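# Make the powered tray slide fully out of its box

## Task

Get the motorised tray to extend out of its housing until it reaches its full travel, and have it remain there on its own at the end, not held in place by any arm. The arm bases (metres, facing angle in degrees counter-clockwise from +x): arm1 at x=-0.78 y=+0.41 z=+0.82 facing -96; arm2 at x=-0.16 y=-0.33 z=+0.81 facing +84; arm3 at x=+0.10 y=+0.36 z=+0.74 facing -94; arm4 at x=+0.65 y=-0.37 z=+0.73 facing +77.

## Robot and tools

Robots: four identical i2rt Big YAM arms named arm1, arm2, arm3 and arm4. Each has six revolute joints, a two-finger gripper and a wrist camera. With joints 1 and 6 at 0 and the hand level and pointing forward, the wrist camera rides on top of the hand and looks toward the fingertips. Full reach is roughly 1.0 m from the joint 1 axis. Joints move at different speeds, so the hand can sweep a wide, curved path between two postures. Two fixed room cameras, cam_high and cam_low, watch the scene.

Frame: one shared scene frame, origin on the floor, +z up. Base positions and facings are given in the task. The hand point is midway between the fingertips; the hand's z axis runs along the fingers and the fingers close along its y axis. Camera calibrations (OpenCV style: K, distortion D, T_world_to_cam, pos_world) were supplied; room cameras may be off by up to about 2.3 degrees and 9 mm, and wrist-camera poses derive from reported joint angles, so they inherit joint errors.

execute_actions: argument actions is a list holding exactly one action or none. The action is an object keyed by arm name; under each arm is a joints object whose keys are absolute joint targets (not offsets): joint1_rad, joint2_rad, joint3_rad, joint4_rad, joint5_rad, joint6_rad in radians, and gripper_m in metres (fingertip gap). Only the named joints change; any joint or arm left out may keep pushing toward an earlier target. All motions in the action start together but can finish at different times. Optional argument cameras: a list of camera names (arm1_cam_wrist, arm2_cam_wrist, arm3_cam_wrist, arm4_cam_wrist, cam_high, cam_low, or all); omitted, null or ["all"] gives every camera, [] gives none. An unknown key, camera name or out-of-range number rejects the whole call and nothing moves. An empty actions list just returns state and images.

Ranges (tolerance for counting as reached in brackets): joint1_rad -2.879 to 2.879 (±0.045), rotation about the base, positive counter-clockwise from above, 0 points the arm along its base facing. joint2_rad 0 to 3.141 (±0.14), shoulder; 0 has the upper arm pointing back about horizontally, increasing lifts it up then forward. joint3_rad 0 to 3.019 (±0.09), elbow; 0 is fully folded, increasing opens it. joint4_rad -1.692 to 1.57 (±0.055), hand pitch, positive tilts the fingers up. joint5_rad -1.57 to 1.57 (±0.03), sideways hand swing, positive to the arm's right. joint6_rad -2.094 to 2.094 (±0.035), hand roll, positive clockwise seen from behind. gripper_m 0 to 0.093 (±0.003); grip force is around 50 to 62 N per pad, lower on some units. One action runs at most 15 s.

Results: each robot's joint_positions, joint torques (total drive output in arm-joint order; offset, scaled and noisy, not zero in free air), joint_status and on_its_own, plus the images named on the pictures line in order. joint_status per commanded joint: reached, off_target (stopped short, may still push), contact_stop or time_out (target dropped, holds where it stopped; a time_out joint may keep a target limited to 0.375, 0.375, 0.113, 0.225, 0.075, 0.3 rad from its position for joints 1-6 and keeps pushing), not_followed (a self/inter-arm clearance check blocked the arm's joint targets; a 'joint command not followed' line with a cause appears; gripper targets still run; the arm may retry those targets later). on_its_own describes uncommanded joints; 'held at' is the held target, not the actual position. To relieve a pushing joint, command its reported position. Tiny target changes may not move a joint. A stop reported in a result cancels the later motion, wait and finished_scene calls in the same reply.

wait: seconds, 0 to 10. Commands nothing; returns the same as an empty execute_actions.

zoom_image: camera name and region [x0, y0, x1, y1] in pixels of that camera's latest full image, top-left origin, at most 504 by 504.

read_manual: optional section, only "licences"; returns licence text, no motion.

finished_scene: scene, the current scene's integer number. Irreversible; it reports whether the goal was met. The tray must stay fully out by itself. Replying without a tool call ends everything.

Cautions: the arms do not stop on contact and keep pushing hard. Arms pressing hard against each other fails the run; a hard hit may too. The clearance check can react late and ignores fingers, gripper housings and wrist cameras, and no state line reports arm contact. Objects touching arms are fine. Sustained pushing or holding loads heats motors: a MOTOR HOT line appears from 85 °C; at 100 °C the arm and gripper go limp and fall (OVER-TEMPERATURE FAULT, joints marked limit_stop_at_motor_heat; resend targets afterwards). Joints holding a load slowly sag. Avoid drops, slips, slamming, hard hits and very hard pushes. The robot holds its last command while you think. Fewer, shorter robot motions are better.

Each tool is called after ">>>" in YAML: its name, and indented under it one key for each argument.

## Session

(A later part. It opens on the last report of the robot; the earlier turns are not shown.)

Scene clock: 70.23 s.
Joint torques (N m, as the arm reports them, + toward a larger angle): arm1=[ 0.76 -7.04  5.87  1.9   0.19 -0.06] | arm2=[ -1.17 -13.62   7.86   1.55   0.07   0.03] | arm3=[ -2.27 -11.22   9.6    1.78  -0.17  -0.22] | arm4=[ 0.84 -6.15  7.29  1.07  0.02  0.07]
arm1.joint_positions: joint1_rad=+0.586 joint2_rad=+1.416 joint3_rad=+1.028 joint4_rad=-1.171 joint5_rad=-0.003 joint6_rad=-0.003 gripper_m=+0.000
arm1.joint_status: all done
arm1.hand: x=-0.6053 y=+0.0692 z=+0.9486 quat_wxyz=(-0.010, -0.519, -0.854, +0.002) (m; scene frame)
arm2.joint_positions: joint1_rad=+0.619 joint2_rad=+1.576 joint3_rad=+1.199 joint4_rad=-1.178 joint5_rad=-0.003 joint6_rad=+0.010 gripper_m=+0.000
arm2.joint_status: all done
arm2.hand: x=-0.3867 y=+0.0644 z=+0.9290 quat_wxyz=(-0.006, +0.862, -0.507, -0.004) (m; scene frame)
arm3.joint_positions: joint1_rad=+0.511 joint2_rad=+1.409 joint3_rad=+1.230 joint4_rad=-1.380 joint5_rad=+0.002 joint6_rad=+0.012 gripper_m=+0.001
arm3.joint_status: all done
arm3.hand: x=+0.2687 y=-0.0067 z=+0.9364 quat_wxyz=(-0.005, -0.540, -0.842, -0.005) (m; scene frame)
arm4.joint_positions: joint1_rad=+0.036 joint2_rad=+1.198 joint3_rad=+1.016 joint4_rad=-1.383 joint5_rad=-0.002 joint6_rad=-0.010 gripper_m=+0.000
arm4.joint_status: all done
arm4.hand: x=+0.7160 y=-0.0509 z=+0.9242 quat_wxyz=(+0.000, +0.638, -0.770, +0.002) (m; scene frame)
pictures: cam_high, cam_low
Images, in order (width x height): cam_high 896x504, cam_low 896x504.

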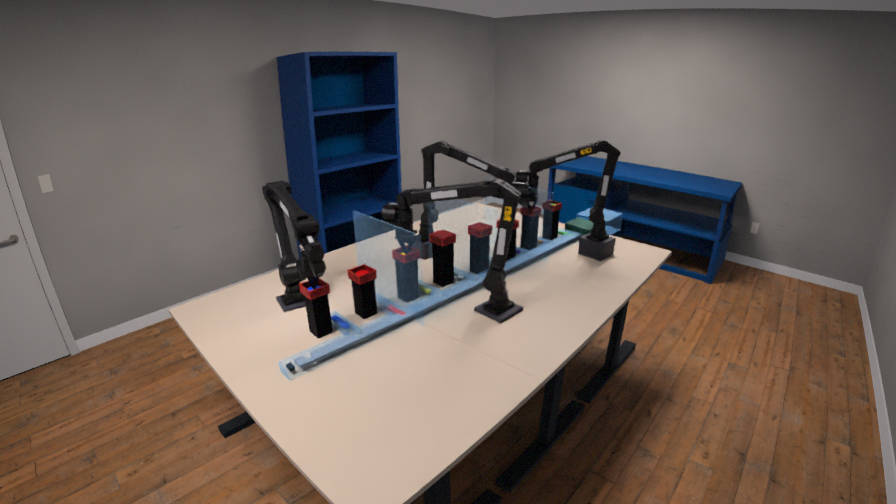

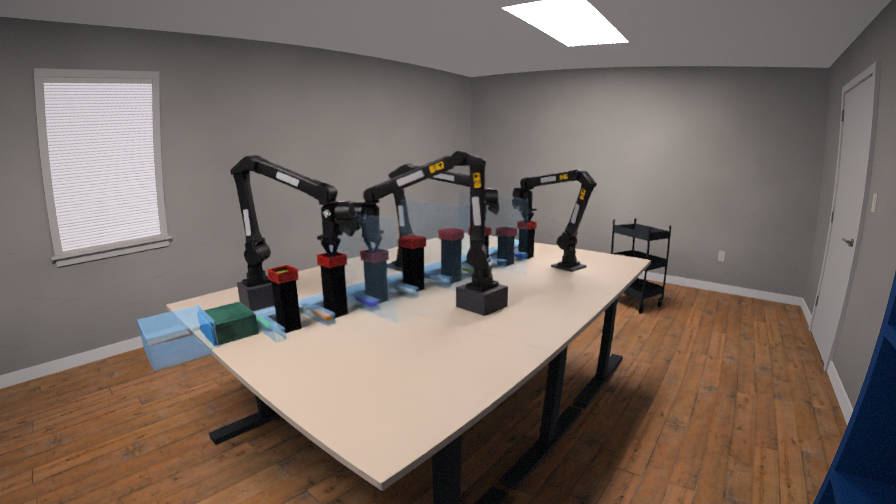

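>>> wait:
  seconds: 10

>>> wait:
  seconds: 10

Scene clock: 80.97 s.
Joint torques (N m, as the arm reports them, + toward a larger angle): arm1=[ 0.76 -6.96  5.87  1.92  0.18 -0.05] | arm2=[ -1.55 -13.95   7.87   1.57   0.11  -0.02] | arm3=[ -2.33 -11.17   9.59   1.77  -0.17  -0.22] | arm4=[ 0.81 -6.12  7.29  1.06  0.02  0.06]
arm1.joint_positions: joint1_rad=+0.586 joint2_rad=+1.416 joint3_rad=+1.028 joint4_rad=-1.171 joint5_rad=-0.003 joint6_rad=-0.003 gripper_m=+0.000
arm1.joint_status: all done
arm1.hand: x=-0.6053 y=+0.0692 z=+0.9486 quat_wxyz=(-0.010, -0.519, -0.854, +0.002) (m; scene frame)
arm2.joint_positions: joint1_rad=+0.619 joint2_rad=+1.576 joint3_rad=+1.199 joint4_rad=-1.178 joint5_rad=-0.003 joint6_rad=+0.010 gripper_m=+0.000
arm2.joint_status: all done
arm2.hand: x=-0.3867 y=+0.0644 z=+0.9290 quat_wxyz=(-0.006, +0.862, -0.507, -0.004) (m; scene frame)
arm3.joint_positions: joint1_rad=+0.511 joint2_rad=+1.409 joint3_rad=+1.230 joint4_rad=-1.380 joint5_rad=+0.002 joint6_rad=+0.012 gripper_m=+0.001
arm3.joint_status: all done
arm3.hand: x=+0.2687 y=-0.0067 z=+0.9364 quat_wxyz=(-0.005, -0.540, -0.842, -0.005) (m; scene frame)
arm4.joint_positions: joint1_rad=+0.036 joint2_rad=+1.198 joint3_rad=+1.016 joint4_rad=-1.383 joint5_rad=-0.002 joint6_rad=-0.010 gripper_m=+0.000
arm4.joint_status: all done
arm4.hand: x=+0.7160 y=-0.0509 z=+0.9242 quat_wxyz=(+0.000, +0.638, -0.770, +0.002) (m; scene frame)
wait: 10.00 s; at rest from the start
pictures: arm1_cam_wrist, arm2_cam_wrist, arm3_cam_wrist, arm4_cam_wrist, cam_high, cam_low
camera_calibration (this result's frames):
arm1_cam_wrist: T_world_to_cam=[[-0.887194, -0.46102, -0.0186266, -0.488534], [-0.386661, 0.720858, 0.575201, -0.82545], [-0.251752, 0.517518, -0.8178, 0.708476], [0, 0, 0, 1]] pos_world=[-0.574234, 0.0031595, 1.04509]
arm2_cam_wrist: T_world_to_cam=[[0.870696, 0.491456, 0.0189722, 0.285515], [0.390479, -0.714223, 0.580872, -0.338318], [0.299023, -0.498354, -0.813774, 1.03142], [0, 0, 0, 1]] pos_world=[-0.424908, 0.132059, 1.03044]
arm3_cam_wrist: T_world_to_cam=[[-0.909451, -0.415482, -0.0165468, 0.25383], [-0.345053, 0.731887, 0.587606, -0.451544], [-0.232029, 0.540108, -0.808978, 0.951307], [0, 0, 0, 1]] pos_world=[0.295771, -0.0778679, 1.03912]
arm4_cam_wrist: T_world_to_cam=[[0.982988, -0.183201, 0.0131237, -0.727203], [-0.155174, -0.790125, 0.592979, -0.47136], [-0.0982652, -0.584928, -0.805111, 0.909257], [0, 0, 0, 1]] pos_world=[0.731038, 0.0261913, 1.0211]
Images, in order (width x height): arm1_cam_wrist 896x504, arm2_cam_wrist 896x504, arm3_cam_wrist 896x504, arm4_cam_wrist 896x504, cam_high 896x504, cam_low 896x504.

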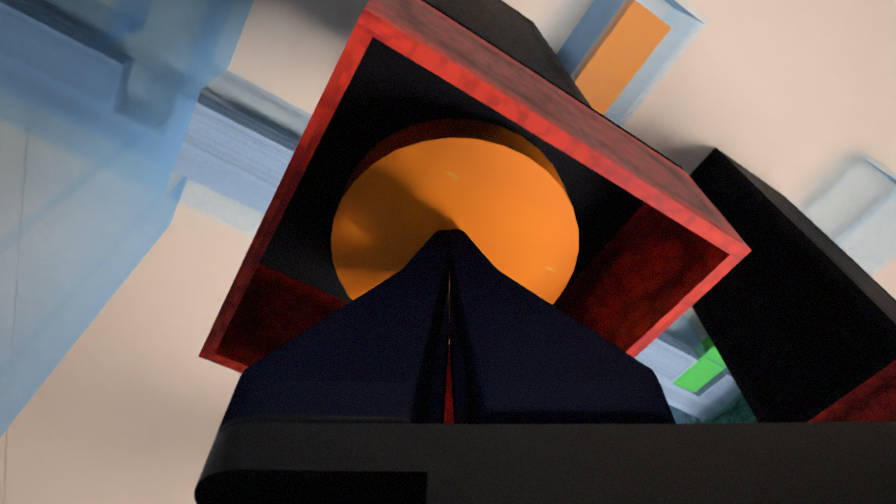

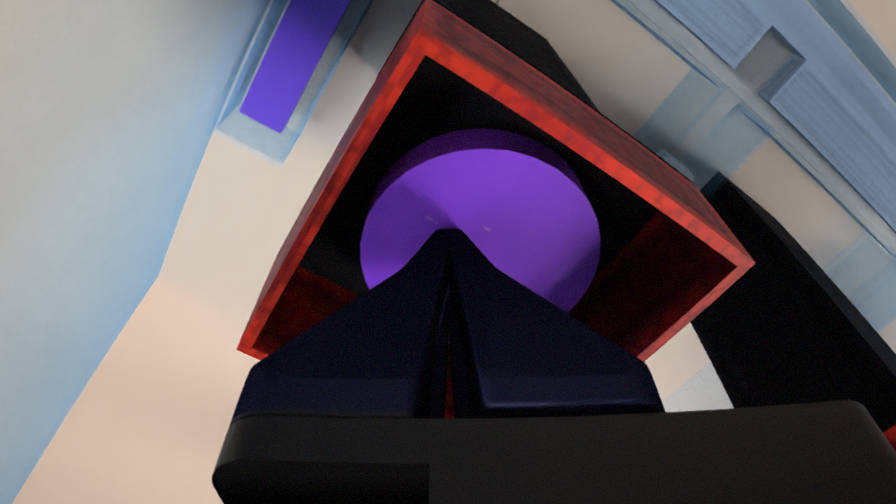

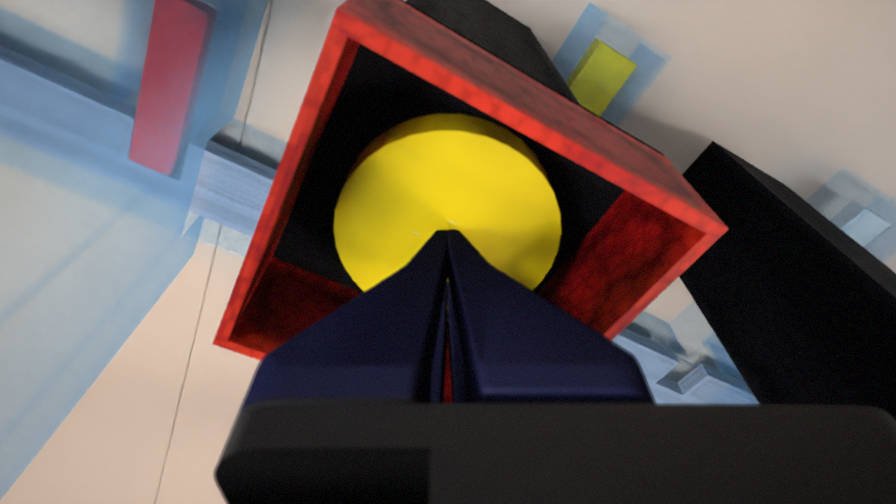

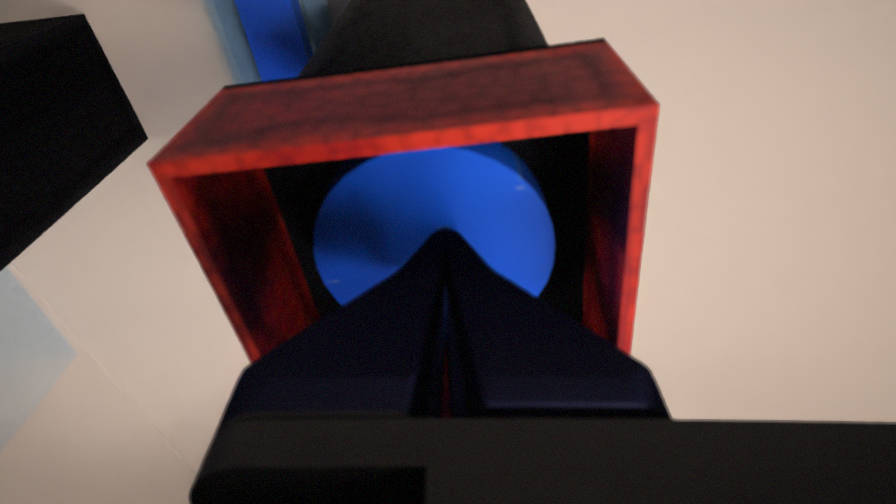

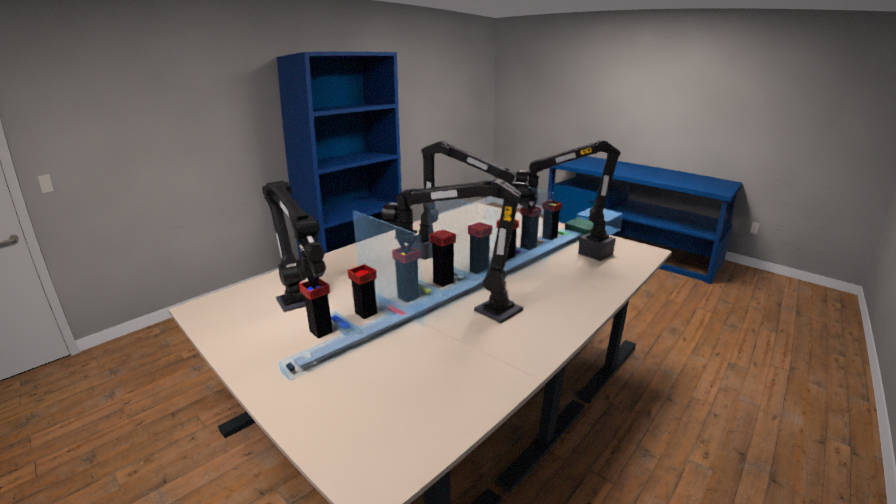

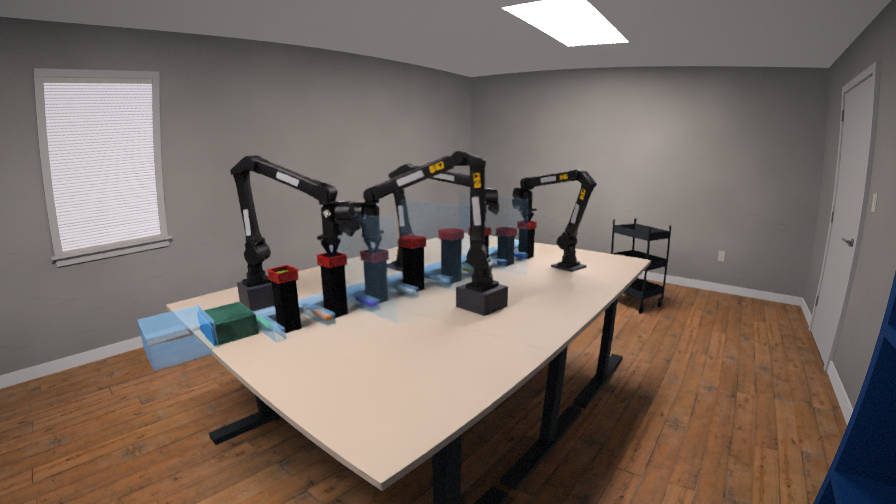

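Scene clock: 90.97 s.
Joint torques (N m, as the arm reports them, + toward a larger angle): arm1=[ 0.72 -7.01  5.91  1.88  0.18 -0.05] | arm2=[ -1.35 -13.4    7.84   1.58   0.07   0.02] | arm3=[ -2.21 -11.27   9.59   1.76  -0.18  -0.21] | arm4=[ 0.85 -6.14  7.28  1.06  0.02  0.06]
arm1.joint_positions: joint1_rad=+0.586 joint2_rad=+1.416 joint3_rad=+1.028 joint4_rad=-1.171 joint5_rad=-0.003 joint6_rad=-0.003 gripper_m=+0.000
arm1.joint_status: all done
arm1.hand: x=-0.6053 y=+0.0692 z=+0.9486 quat_wxyz=(-0.010, -0.519, -0.854, +0.002) (m; scene frame)
arm2.joint_positions: joint1_rad=+0.619 joint2_rad=+1.576 joint3_rad=+1.199 joint4_rad=-1.178 joint5_rad=-0.003 joint6_rad=+0.010 gripper_m=+0.000
arm2.joint_status: all done
arm2.hand: x=-0.3867 y=+0.0644 z=+0.9290 quat_wxyz=(-0.006, +0.862, -0.507, -0.004) (m; scene frame)
arm3.joint_positions: joint1_rad=+0.511 joint2_rad=+1.409 joint3_rad=+1.230 joint4_rad=-1.380 joint5_rad=+0.002 joint6_rad=+0.012 gripper_m=+0.001
arm3.joint_status: all done
arm3.hand: x=+0.2687 y=-0.0067 z=+0.9364 quat_wxyz=(-0.005, -0.540, -0.842, -0.005) (m; scene frame)
arm4.joint_positions: joint1_rad=+0.036 joint2_rad=+1.198 joint3_rad=+1.016 joint4_rad=-1.383 joint5_rad=-0.002 joint6_rad=-0.010 gripper_m=+0.000
arm4.joint_status: all done
arm4.hand: x=+0.7160 y=-0.0509 z=+0.9242 quat_wxyz=(+0.000, +0.638, -0.770, +0.002) (m; scene frame)
wait: 10.00 s; at rest by 0.27 s
pictures: arm1_cam_wrist, arm2_cam_wrist, arm3_cam_wrist, arm4_cam_wrist, cam_high, cam_low
camera_calibration (this result's frames):
arm1_cam_wrist: T_world_to_cam=[[-0.887194, -0.46102, -0.0186266, -0.488534], [-0.386661, 0.720858, 0.575201, -0.82545], [-0.251752, 0.517518, -0.8178, 0.708476], [0, 0, 0, 1]] pos_world=[-0.574234, 0.0031595, 1.04509]
arm2_cam_wrist: T_world_to_cam=[[0.870696, 0.491456, 0.0189722, 0.285515], [0.390479, -0.714223, 0.580872, -0.338318], [0.299023, -0.498354, -0.813774, 1.03142], [0, 0, 0, 1]] pos_world=[-0.424908, 0.132059, 1.03044]
arm3_cam_wrist: T_world_to_cam=[[-0.909451, -0.415482, -0.0165468, 0.25383], [-0.345053, 0.731887, 0.587606, -0.451544], [-0.232029, 0.540108, -0.808978, 0.951307], [0, 0, 0, 1]] pos_world=[0.295771, -0.0778679, 1.03912]
arm4_cam_wrist: T_world_to_cam=[[0.982988, -0.183201, 0.0131237, -0.727203], [-0.155174, -0.790125, 0.592979, -0.47136], [-0.0982652, -0.584928, -0.805111, 0.909257], [0, 0, 0, 1]] pos_world=[0.731038, 0.0261913, 1.0211]
Images, in order (width x height): arm1_cam_wrist 896x504, arm2_cam_wrist 896x504, arm3_cam_wrist 896x504, arm4_cam_wrist 896x504, cam_high 896x504, cam_low 896x504.

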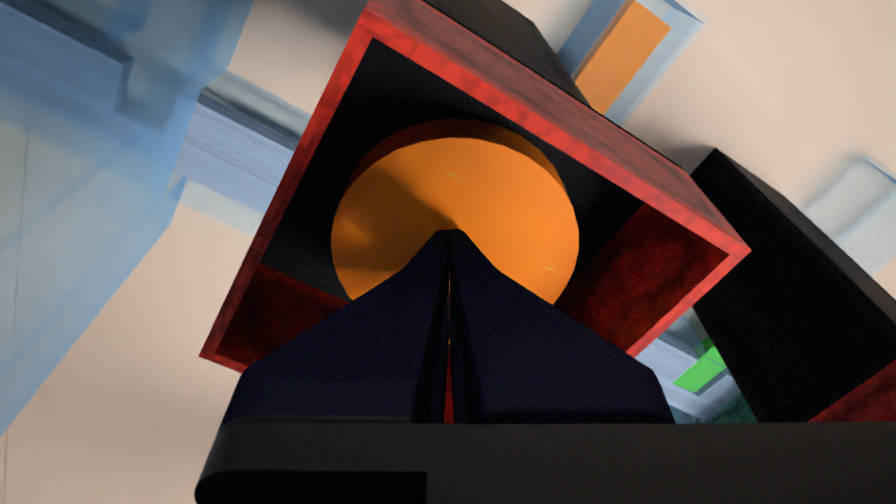

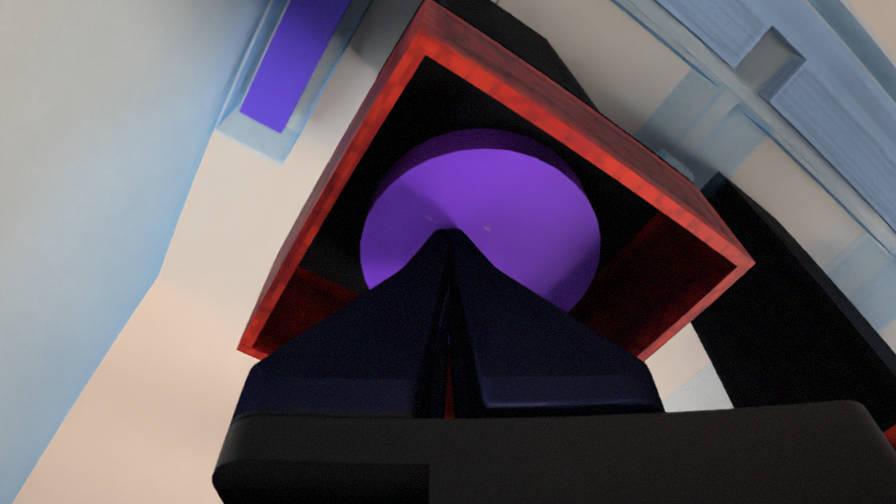

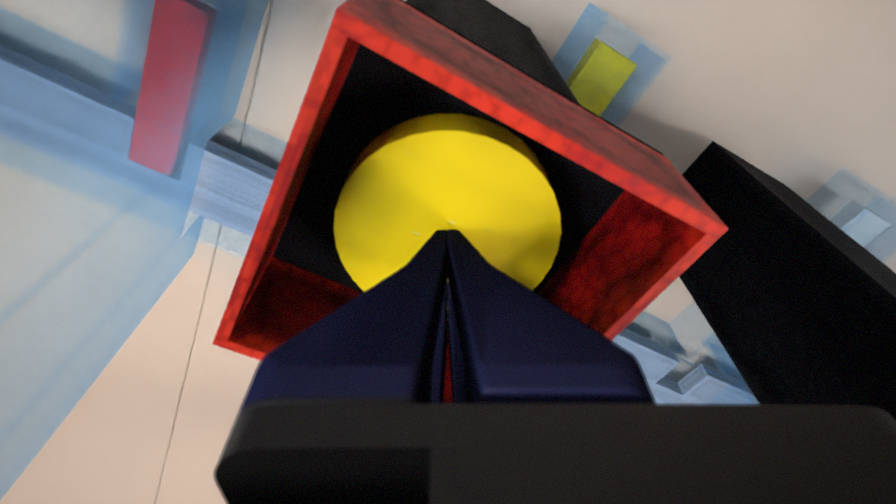

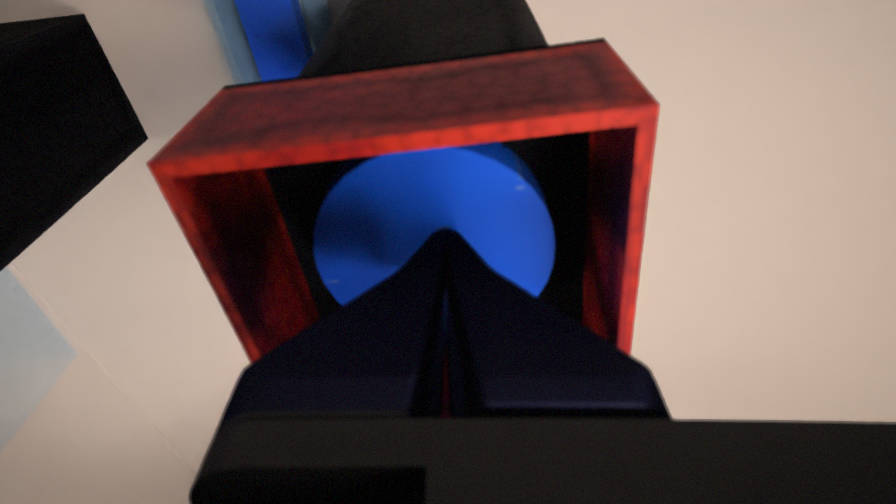

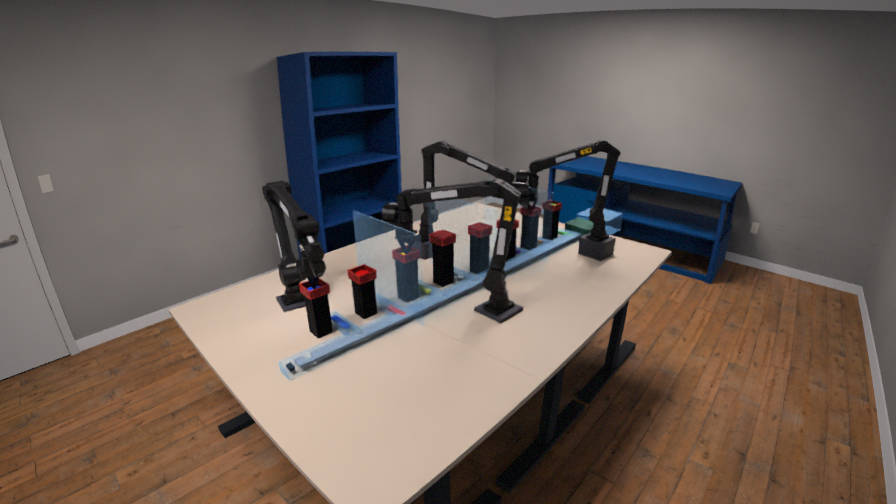

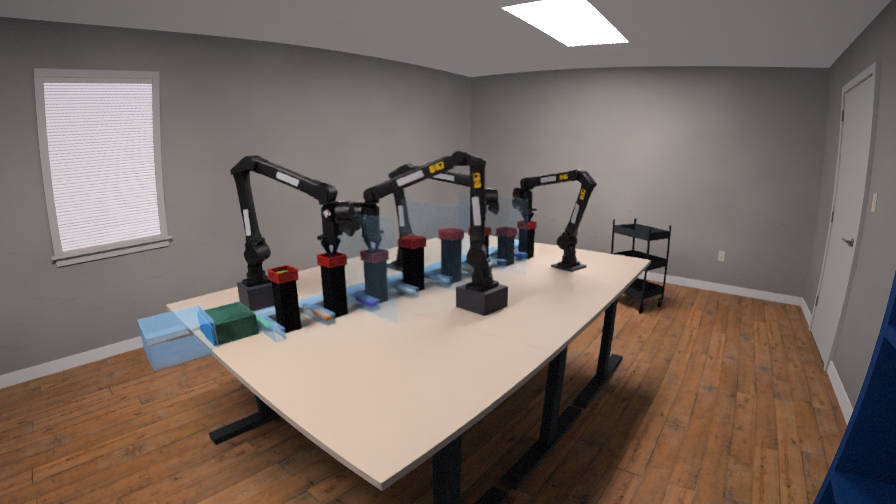

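>>> zoom_image:
  camera: "cam_high"
  region: [290, 240, 490, 360]

Region (290, 240, 490, 360) of cam_high's 896x504 image, scaled by 2.520, with more detail than that image has; it fills the top 302 rows of this view, and the rest is white.

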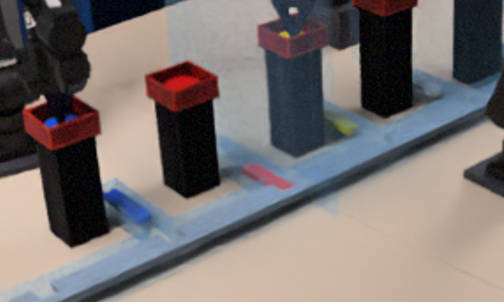

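All four held bolts have now stopped at full stroke, so waiting longer gains nothing. I'm switching arm1 to green and arm4 to red now, each in three steps: lift, traverse, press.

>>> execute_actions:
  actions:
    - {"arm1": {"joints": {"joint1_rad": 0.589, "joint2_rad": 1.368, "joint3_rad": 1.159, "joint4_rad": -1.362}}, "arm4": {"joints": {"joint1_rad": 0.040, "joint2_rad": 1.194, "joint3_rad": 1.215, "joint4_rad": -1.592}}}
  cameras: []

>>> execute_actions:
  actions:
    - {"arm1": {"joints": {"joint1_rad": -0.021, "joint2_rad": 1.224, "joint3_rad": 1.030, "joint4_rad": -1.376}}, "arm4": {"joints": {"joint1_rad": 0.681, "joint2_rad": 1.309, "joint3_rad": 1.314, "joint4_rad": -1.576}}}
  cameras: ["arm1_cam_wrist", "arm4_cam_wrist"]

>>> execute_actions:
  actions:
    - {"arm1": {"joints": {"joint1_rad": -0.021, "joint2_rad": 1.308, "joint3_rad": 0.852, "joint4_rad": -1.115}}, "arm4": {"joints": {"joint1_rad": 0.681, "joint2_rad": 1.343, "joint3_rad": 1.081, "joint4_rad": -1.309}}}
  cameras: ["arm1_cam_wrist", "arm4_cam_wrist", "cam_high", "cam_low"]

Scene clock: 94.37 s.
Joint torques (N m, as the arm reports them, + toward a larger angle): arm1=[ 0.66 -8.78 10.22  0.43  0.18 -0.05] | arm2=[ -1.85 -13.35   8.04   1.55   0.09   0.  ] | arm3=[ -2.18 -11.2    9.62   1.76  -0.17  -0.22] | arm4=[ 0.84 -7.23 14.24 -0.58  0.03  0.06]
arm1.joint_positions: joint1_rad=+0.586 joint2_rad=+1.376 joint3_rad=+1.113 joint4_rad=-1.353 joint5_rad=-0.003 joint6_rad=-0.003 gripper_m=+0.000
arm1.joint_status: all done
arm1.hand: x=-0.6121 y=+0.0822 z=+0.9939 quat_wxyz=(+0.014, -0.519, -0.854, -0.013) (m; scene frame)
arm2.joint_positions: joint1_rad=+0.619 joint2_rad=+1.576 joint3_rad=+1.199 joint4_rad=-1.178 joint5_rad=-0.003 joint6_rad=+0.010 gripper_m=+0.000
arm2.joint_status: not commanded
arm2.hand: x=-0.3867 y=+0.0644 z=+0.9290 quat_wxyz=(-0.006, +0.862, -0.507, -0.004) (m; scene frame)
arm3.joint_positions: joint1_rad=+0.511 joint2_rad=+1.409 joint3_rad=+1.230 joint4_rad=-1.380 joint5_rad=+0.002 joint6_rad=+0.012 gripper_m=+0.001
arm3.joint_status: not commanded
arm3.hand: x=+0.2687 y=-0.0067 z=+0.9364 quat_wxyz=(-0.005, -0.540, -0.842, -0.005) (m; scene frame)
arm4.joint_positions: joint1_rad=+0.036 joint2_rad=+1.194 joint3_rad=+1.158 joint4_rad=-1.579 joint5_rad=-0.002 joint6_rad=-0.010 gripper_m=+0.000
arm4.joint_status: all done
arm4.hand: x=+0.7143 y=-0.0581 z=+0.9795 quat_wxyz=(+0.020, +0.638, -0.770, +0.018) (m; scene frame)
pictures: none
No camera images: the call's "cameras" was empty. Leave "cameras" out to get every camera's image.

Scene clock: 95.60 s.
Joint torques (N m, as the arm reports them, + toward a larger angle): arm1=[ 0.57 -5.59  7.15  0.65  0.16 -0.06] | arm2=[ -1.72 -13.07   7.88   1.61   0.09   0.02] | arm3=[ -2.13 -11.24   9.61   1.74  -0.17  -0.23] | arm4=[ 0.33 -9.83 14.42 -0.04 -0.04  0.06]
arm1.joint_positions: joint1_rad=-0.022 joint2_rad=+1.219 joint3_rad=+1.034 joint4_rad=-1.370 joint5_rad=-0.002 joint6_rad=-0.003 gripper_m=+0.000
arm1.joint_status: all done
arm1.hand: x=-0.8274 y=+0.0821 z=+1.0155 quat_wxyz=(-0.010, -0.751, -0.660, +0.004) (m; scene frame)
arm2.joint_positions: joint1_rad=+0.619 joint2_rad=+1.576 joint3_rad=+1.199 joint4_rad=-1.178 joint5_rad=-0.003 joint6_rad=+0.010 gripper_m=+0.000
arm2.joint_status: not commanded
arm2.hand: x=-0.3867 y=+0.0644 z=+0.9290 quat_wxyz=(-0.006, +0.862, -0.507, -0.004) (m; scene frame)
arm3.joint_positions: joint1_rad=+0.511 joint2_rad=+1.409 joint3_rad=+1.230 joint4_rad=-1.380 joint5_rad=+0.002 joint6_rad=+0.012 gripper_m=+0.001
arm3.joint_status: not commanded
arm3.hand: x=+0.2687 y=-0.0067 z=+0.9364 quat_wxyz=(-0.005, -0.540, -0.842, -0.005) (m; scene frame)
arm4.joint_positions: joint1_rad=+0.683 joint2_rad=+1.314 joint3_rad=+1.256 joint4_rad=-1.579 joint5_rad=+0.000 joint6_rad=-0.009 gripper_m=+0.000
arm4.joint_status: all done
arm4.hand: x=+0.4980 y=-0.0473 z=+0.9771 quat_wxyz=(+0.021, +0.849, -0.528, +0.032) (m; scene frame)
pictures: arm1_cam_wrist, arm4_cam_wrist
camera_calibration (this result's frames):
arm1_cam_wrist: T_world_to_cam=[[-0.991501, 0.128488, -0.020393, -0.811347], [0.0934306, 0.812337, 0.575656, -0.569805], [0.0905311, 0.568858, -0.817438, 0.979189], [0, 0, 0, 1]] pos_world=[-0.839861, 0.0101027, 1.11189]
arm4_cam_wrist: T_world_to_cam=[[0.895346, 0.44529, 0.00848096, -0.435011], [0.333165, -0.68229, 0.650755, -0.828246], [0.295561, -0.579825, -0.759241, 0.691816], [0, 0, 0, 1]] pos_world=[0.460954, 0.0297346, 1.06793]
Images, in order (width x height): arm1_cam_wrist 896x504, arm4_cam_wrist 896x504.

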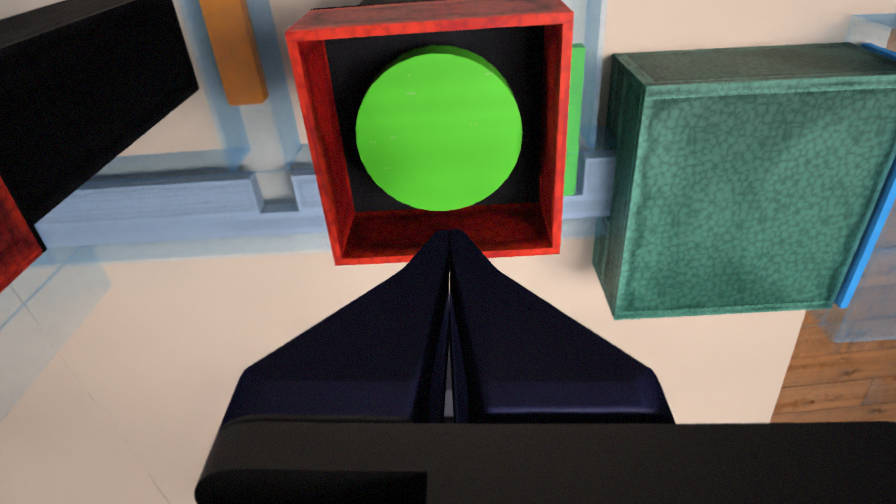

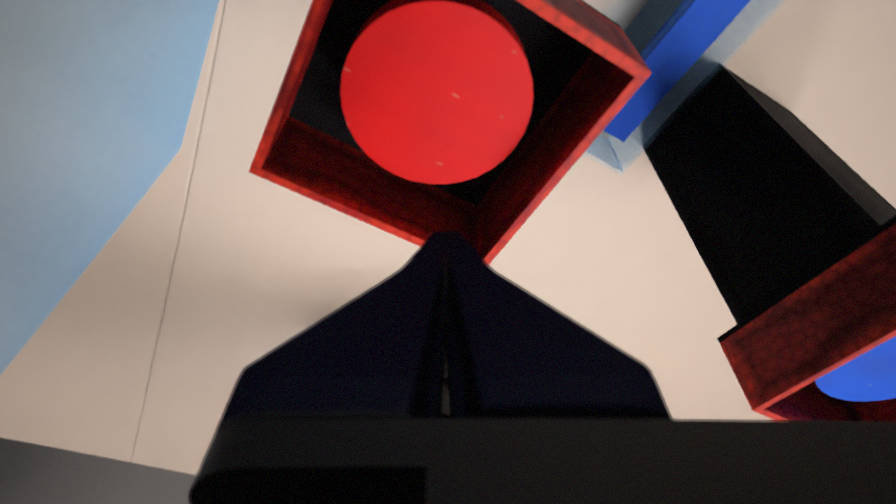

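Scene clock: 96.60 s.
Joint torques (N m, as the arm reports them, + toward a larger angle): arm1=[ 0.62 -5.25  5.75  1.93  0.14 -0.06] | arm2=[ -1.69 -13.51   7.94   1.48   0.07  -0.01] | arm3=[ -2.19 -11.21   9.59   1.75  -0.16  -0.23] | arm4=[ 0.52 -8.07  7.52  0.99 -0.05  0.05]
arm1.joint_positions: joint1_rad=-0.022 joint2_rad=+1.292 joint3_rad=+0.870 joint4_rad=-1.139 joint5_rad=-0.002 joint6_rad=-0.003 gripper_m=+0.000
arm1.joint_status: all done
arm1.hand: x=-0.8267 y=+0.0825 z=+0.9331 quat_wxyz=(-0.008, -0.751, -0.660, +0.002) (m; scene frame)
arm2.joint_positions: joint1_rad=+0.619 joint2_rad=+1.576 joint3_rad=+1.199 joint4_rad=-1.178 joint5_rad=-0.003 joint6_rad=+0.010 gripper_m=+0.000
arm2.joint_status: not commanded
arm2.hand: x=-0.3867 y=+0.0644 z=+0.9290 quat_wxyz=(-0.006, +0.862, -0.507, -0.004) (m; scene frame)
arm3.joint_positions: joint1_rad=+0.511 joint2_rad=+1.409 joint3_rad=+1.230 joint4_rad=-1.380 joint5_rad=+0.002 joint6_rad=+0.012 gripper_m=+0.001
arm3.joint_status: not commanded
arm3.hand: x=+0.2687 y=-0.0067 z=+0.9364 quat_wxyz=(-0.005, -0.540, -0.842, -0.005) (m; scene frame)
arm4.joint_positions: joint1_rad=+0.683 joint2_rad=+1.328 joint3_rad=+1.101 joint4_rad=-1.338 joint5_rad=+0.000 joint6_rad=-0.009 gripper_m=+0.000
arm4.joint_status: all done
arm4.hand: x=+0.4920 y=-0.0351 z=+0.9131 quat_wxyz=(+0.001, +0.849, -0.528, +0.001) (m; scene frame)
pictures: arm1_cam_wrist, arm4_cam_wrist, cam_high, cam_low
camera_calibration (this result's frames):
arm1_cam_wrist: T_world_to_cam=[[-0.991491, 0.128568, -0.0204144, -0.812405], [0.0929288, 0.808843, 0.580635, -0.527545], [0.0911632, 0.573797, -0.813908, 0.908432], [0, 0, 0, 1]] pos_world=[-0.839283, 0.00989406, 1.02911]
arm4_cam_wrist: T_world_to_cam=[[0.895654, 0.444652, 0.00939666, -0.435605], [0.352797, -0.72318, 0.593755, -0.73533], [0.27081, -0.528484, -0.804591, 0.707493], [0, 0, 0, 1]] pos_world=[0.457977, 0.0358155, 1.00994]
Images, in order (width x height): arm1_cam_wrist 896x504, arm4_cam_wrist 896x504, cam_high 896x504, cam_low 896x504.

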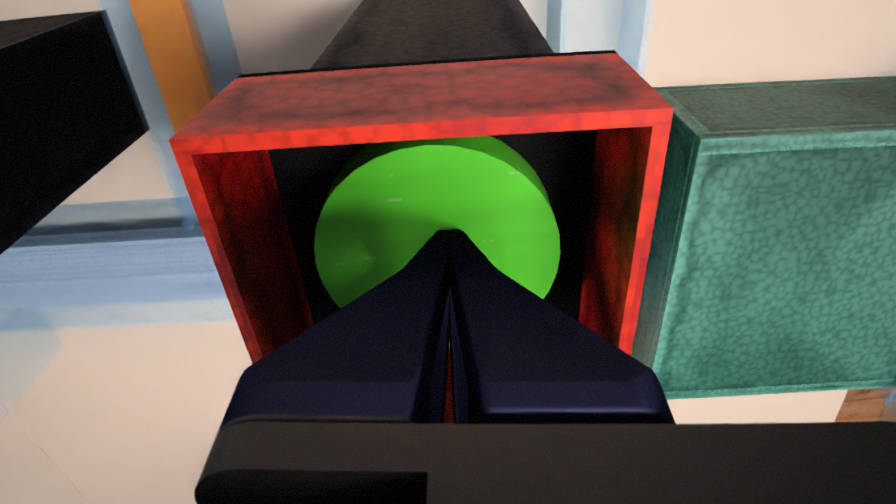

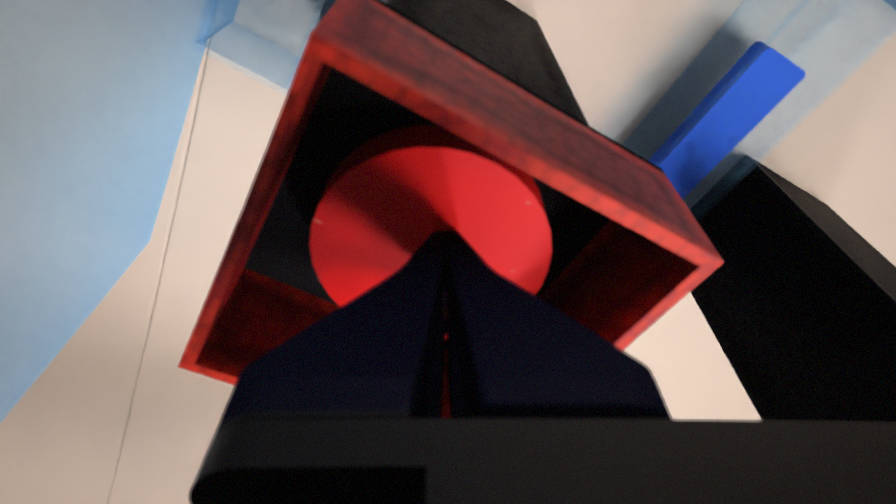

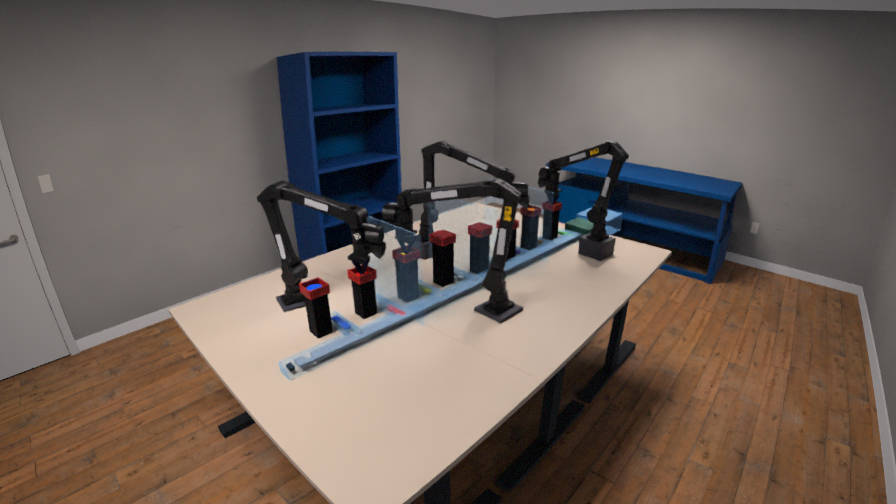

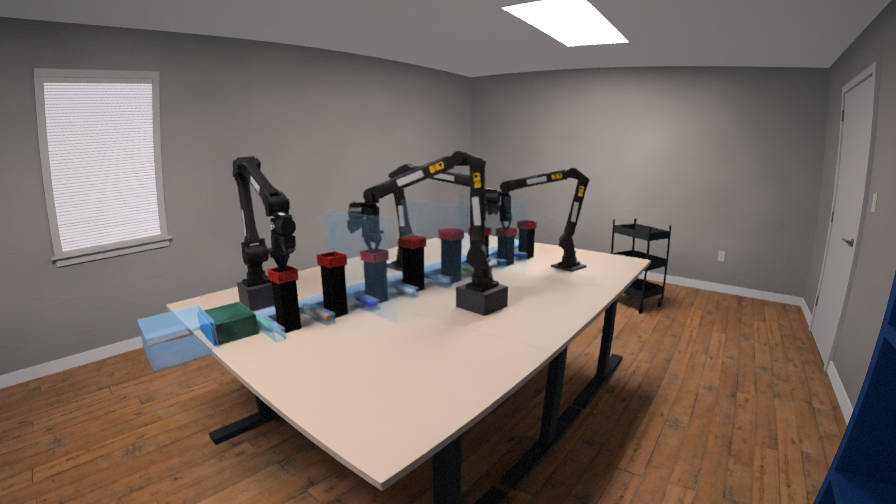

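>>> wait:
  seconds: 5

Scene clock: 101.70 s.
Joint torques (N m, as the arm reports them, + toward a larger angle): arm1=[ 0.57 -5.39  5.72  1.94  0.15 -0.06] | arm2=[ -1.38 -13.55   7.8    1.57   0.08   0.01] | arm3=[ -2.3  -11.37   9.6    1.76  -0.17  -0.21] | arm4=[ 0.45 -8.05  7.54  0.98 -0.05  0.05]
arm1.joint_positions: joint1_rad=-0.022 joint2_rad=+1.292 joint3_rad=+0.870 joint4_rad=-1.139 joint5_rad=-0.002 joint6_rad=-0.003 gripper_m=+0.000
arm1.joint_status: all done
arm1.hand: x=-0.8267 y=+0.0825 z=+0.9331 quat_wxyz=(-0.008, -0.751, -0.660, +0.002) (m; scene frame)
arm2.joint_positions: joint1_rad=+0.619 joint2_rad=+1.576 joint3_rad=+1.199 joint4_rad=-1.178 joint5_rad=-0.003 joint6_rad=+0.010 gripper_m=+0.000
arm2.joint_status: not commanded
arm2.hand: x=-0.3867 y=+0.0644 z=+0.9290 quat_wxyz=(-0.006, +0.862, -0.507, -0.004) (m; scene frame)
arm3.joint_positions: joint1_rad=+0.511 joint2_rad=+1.409 joint3_rad=+1.230 joint4_rad=-1.380 joint5_rad=+0.002 joint6_rad=+0.012 gripper_m=+0.001
arm3.joint_status: not commanded
arm3.hand: x=+0.2687 y=-0.0067 z=+0.9364 quat_wxyz=(-0.005, -0.540, -0.842, -0.005) (m; scene frame)
arm4.joint_positions: joint1_rad=+0.683 joint2_rad=+1.328 joint3_rad=+1.101 joint4_rad=-1.338 joint5_rad=+0.000 joint6_rad=-0.009 gripper_m=+0.000
arm4.joint_status: all done
arm4.hand: x=+0.4920 y=-0.0351 z=+0.9131 quat_wxyz=(+0.001, +0.849, -0.528, +0.001) (m; scene frame)
wait: 5.00 s; at rest by 0.17 s
pictures: arm1_cam_wrist, arm2_cam_wrist, arm3_cam_wrist, arm4_cam_wrist, cam_high, cam_low
camera_calibration (this result's frames):
arm1_cam_wrist: T_world_to_cam=[[-0.991491, 0.128568, -0.0204144, -0.812405], [0.0929288, 0.808843, 0.580635, -0.527545], [0.0911632, 0.573797, -0.813908, 0.908432], [0, 0, 0, 1]] pos_world=[-0.839283, 0.00989406, 1.02911]
arm2_cam_wrist: T_world_to_cam=[[0.870696, 0.491456, 0.0189722, 0.285515], [0.390479, -0.714223, 0.580872, -0.338318], [0.299023, -0.498354, -0.813774, 1.03142], [0, 0, 0, 1]] pos_world=[-0.424908, 0.132059, 1.03044]
arm3_cam_wrist: T_world_to_cam=[[-0.909451, -0.415482, -0.0165468, 0.25383], [-0.345053, 0.731887, 0.587606, -0.451544], [-0.232029, 0.540108, -0.808978, 0.951307], [0, 0, 0, 1]] pos_world=[0.295771, -0.0778679, 1.03912]
arm4_cam_wrist: T_world_to_cam=[[0.895654, 0.444652, 0.00939666, -0.435605], [0.352797, -0.72318, 0.593755, -0.73533], [0.27081, -0.528484, -0.804591, 0.707493], [0, 0, 0, 1]] pos_world=[0.457977, 0.0358155, 1.00994]
Images, in order (width x height): arm1_cam_wrist 896x504, arm2_cam_wrist 896x504, arm3_cam_wrist 896x504, arm4_cam_wrist 896x504, cam_high 896x504, cam_low 896x504.

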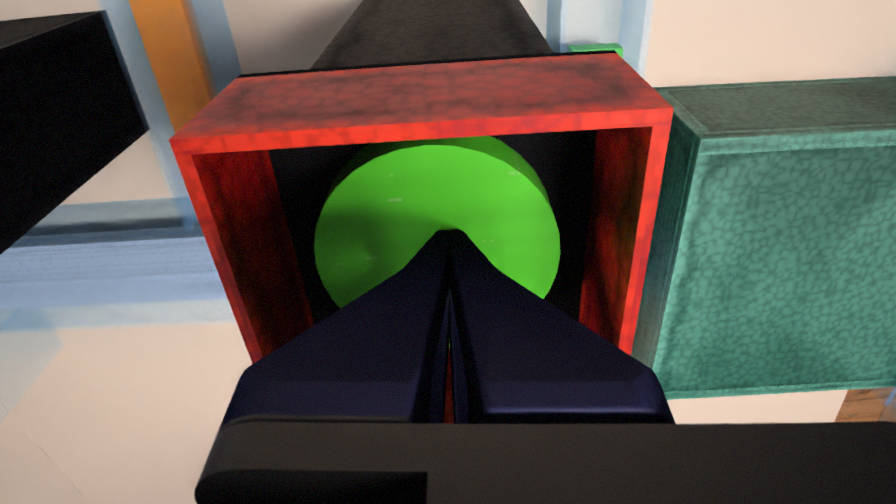

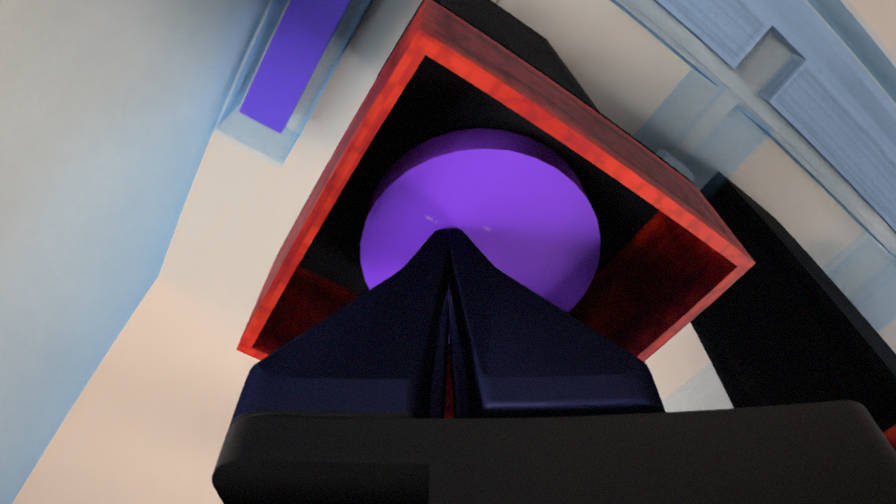

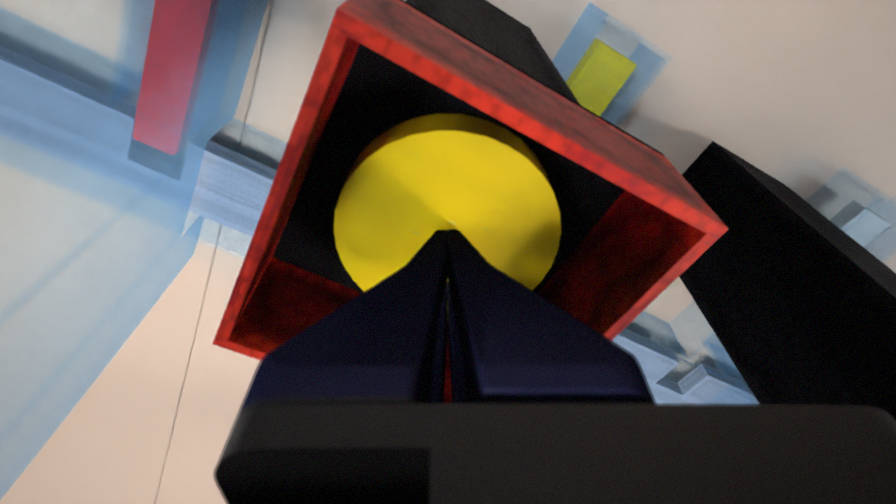

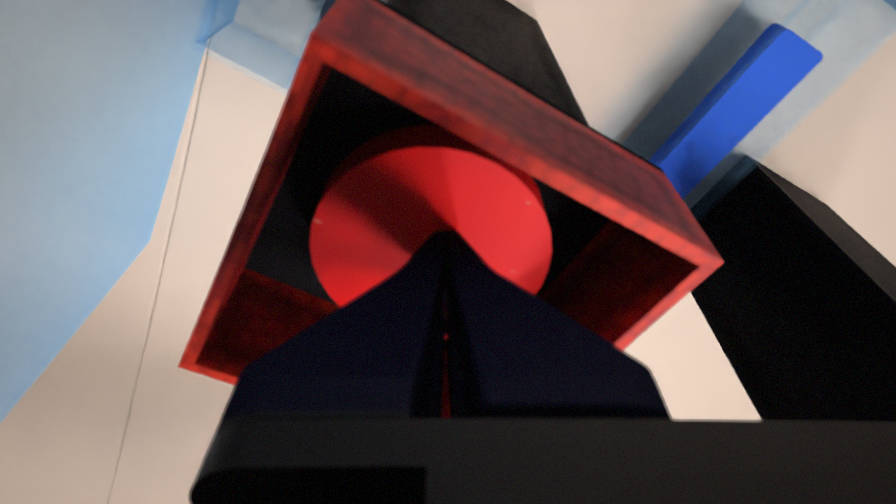

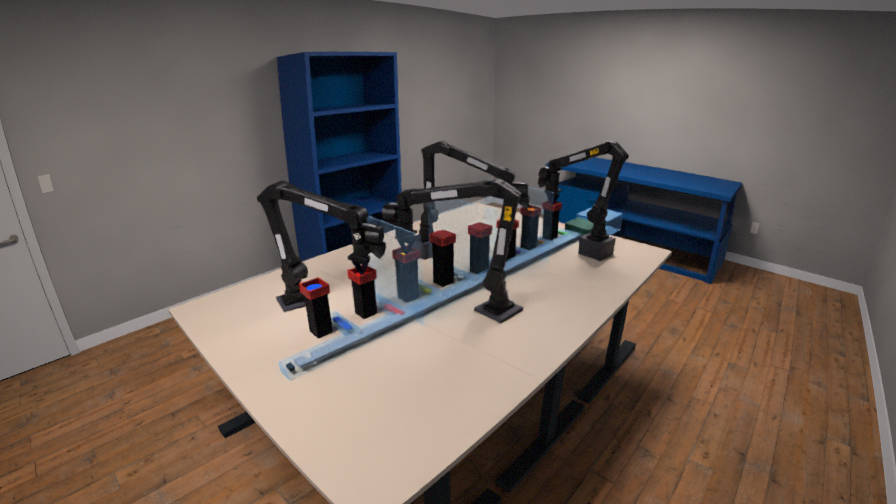

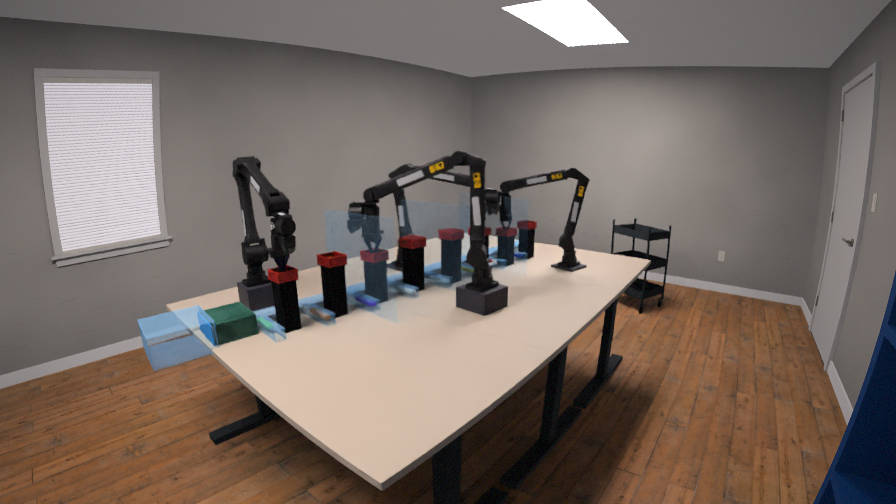

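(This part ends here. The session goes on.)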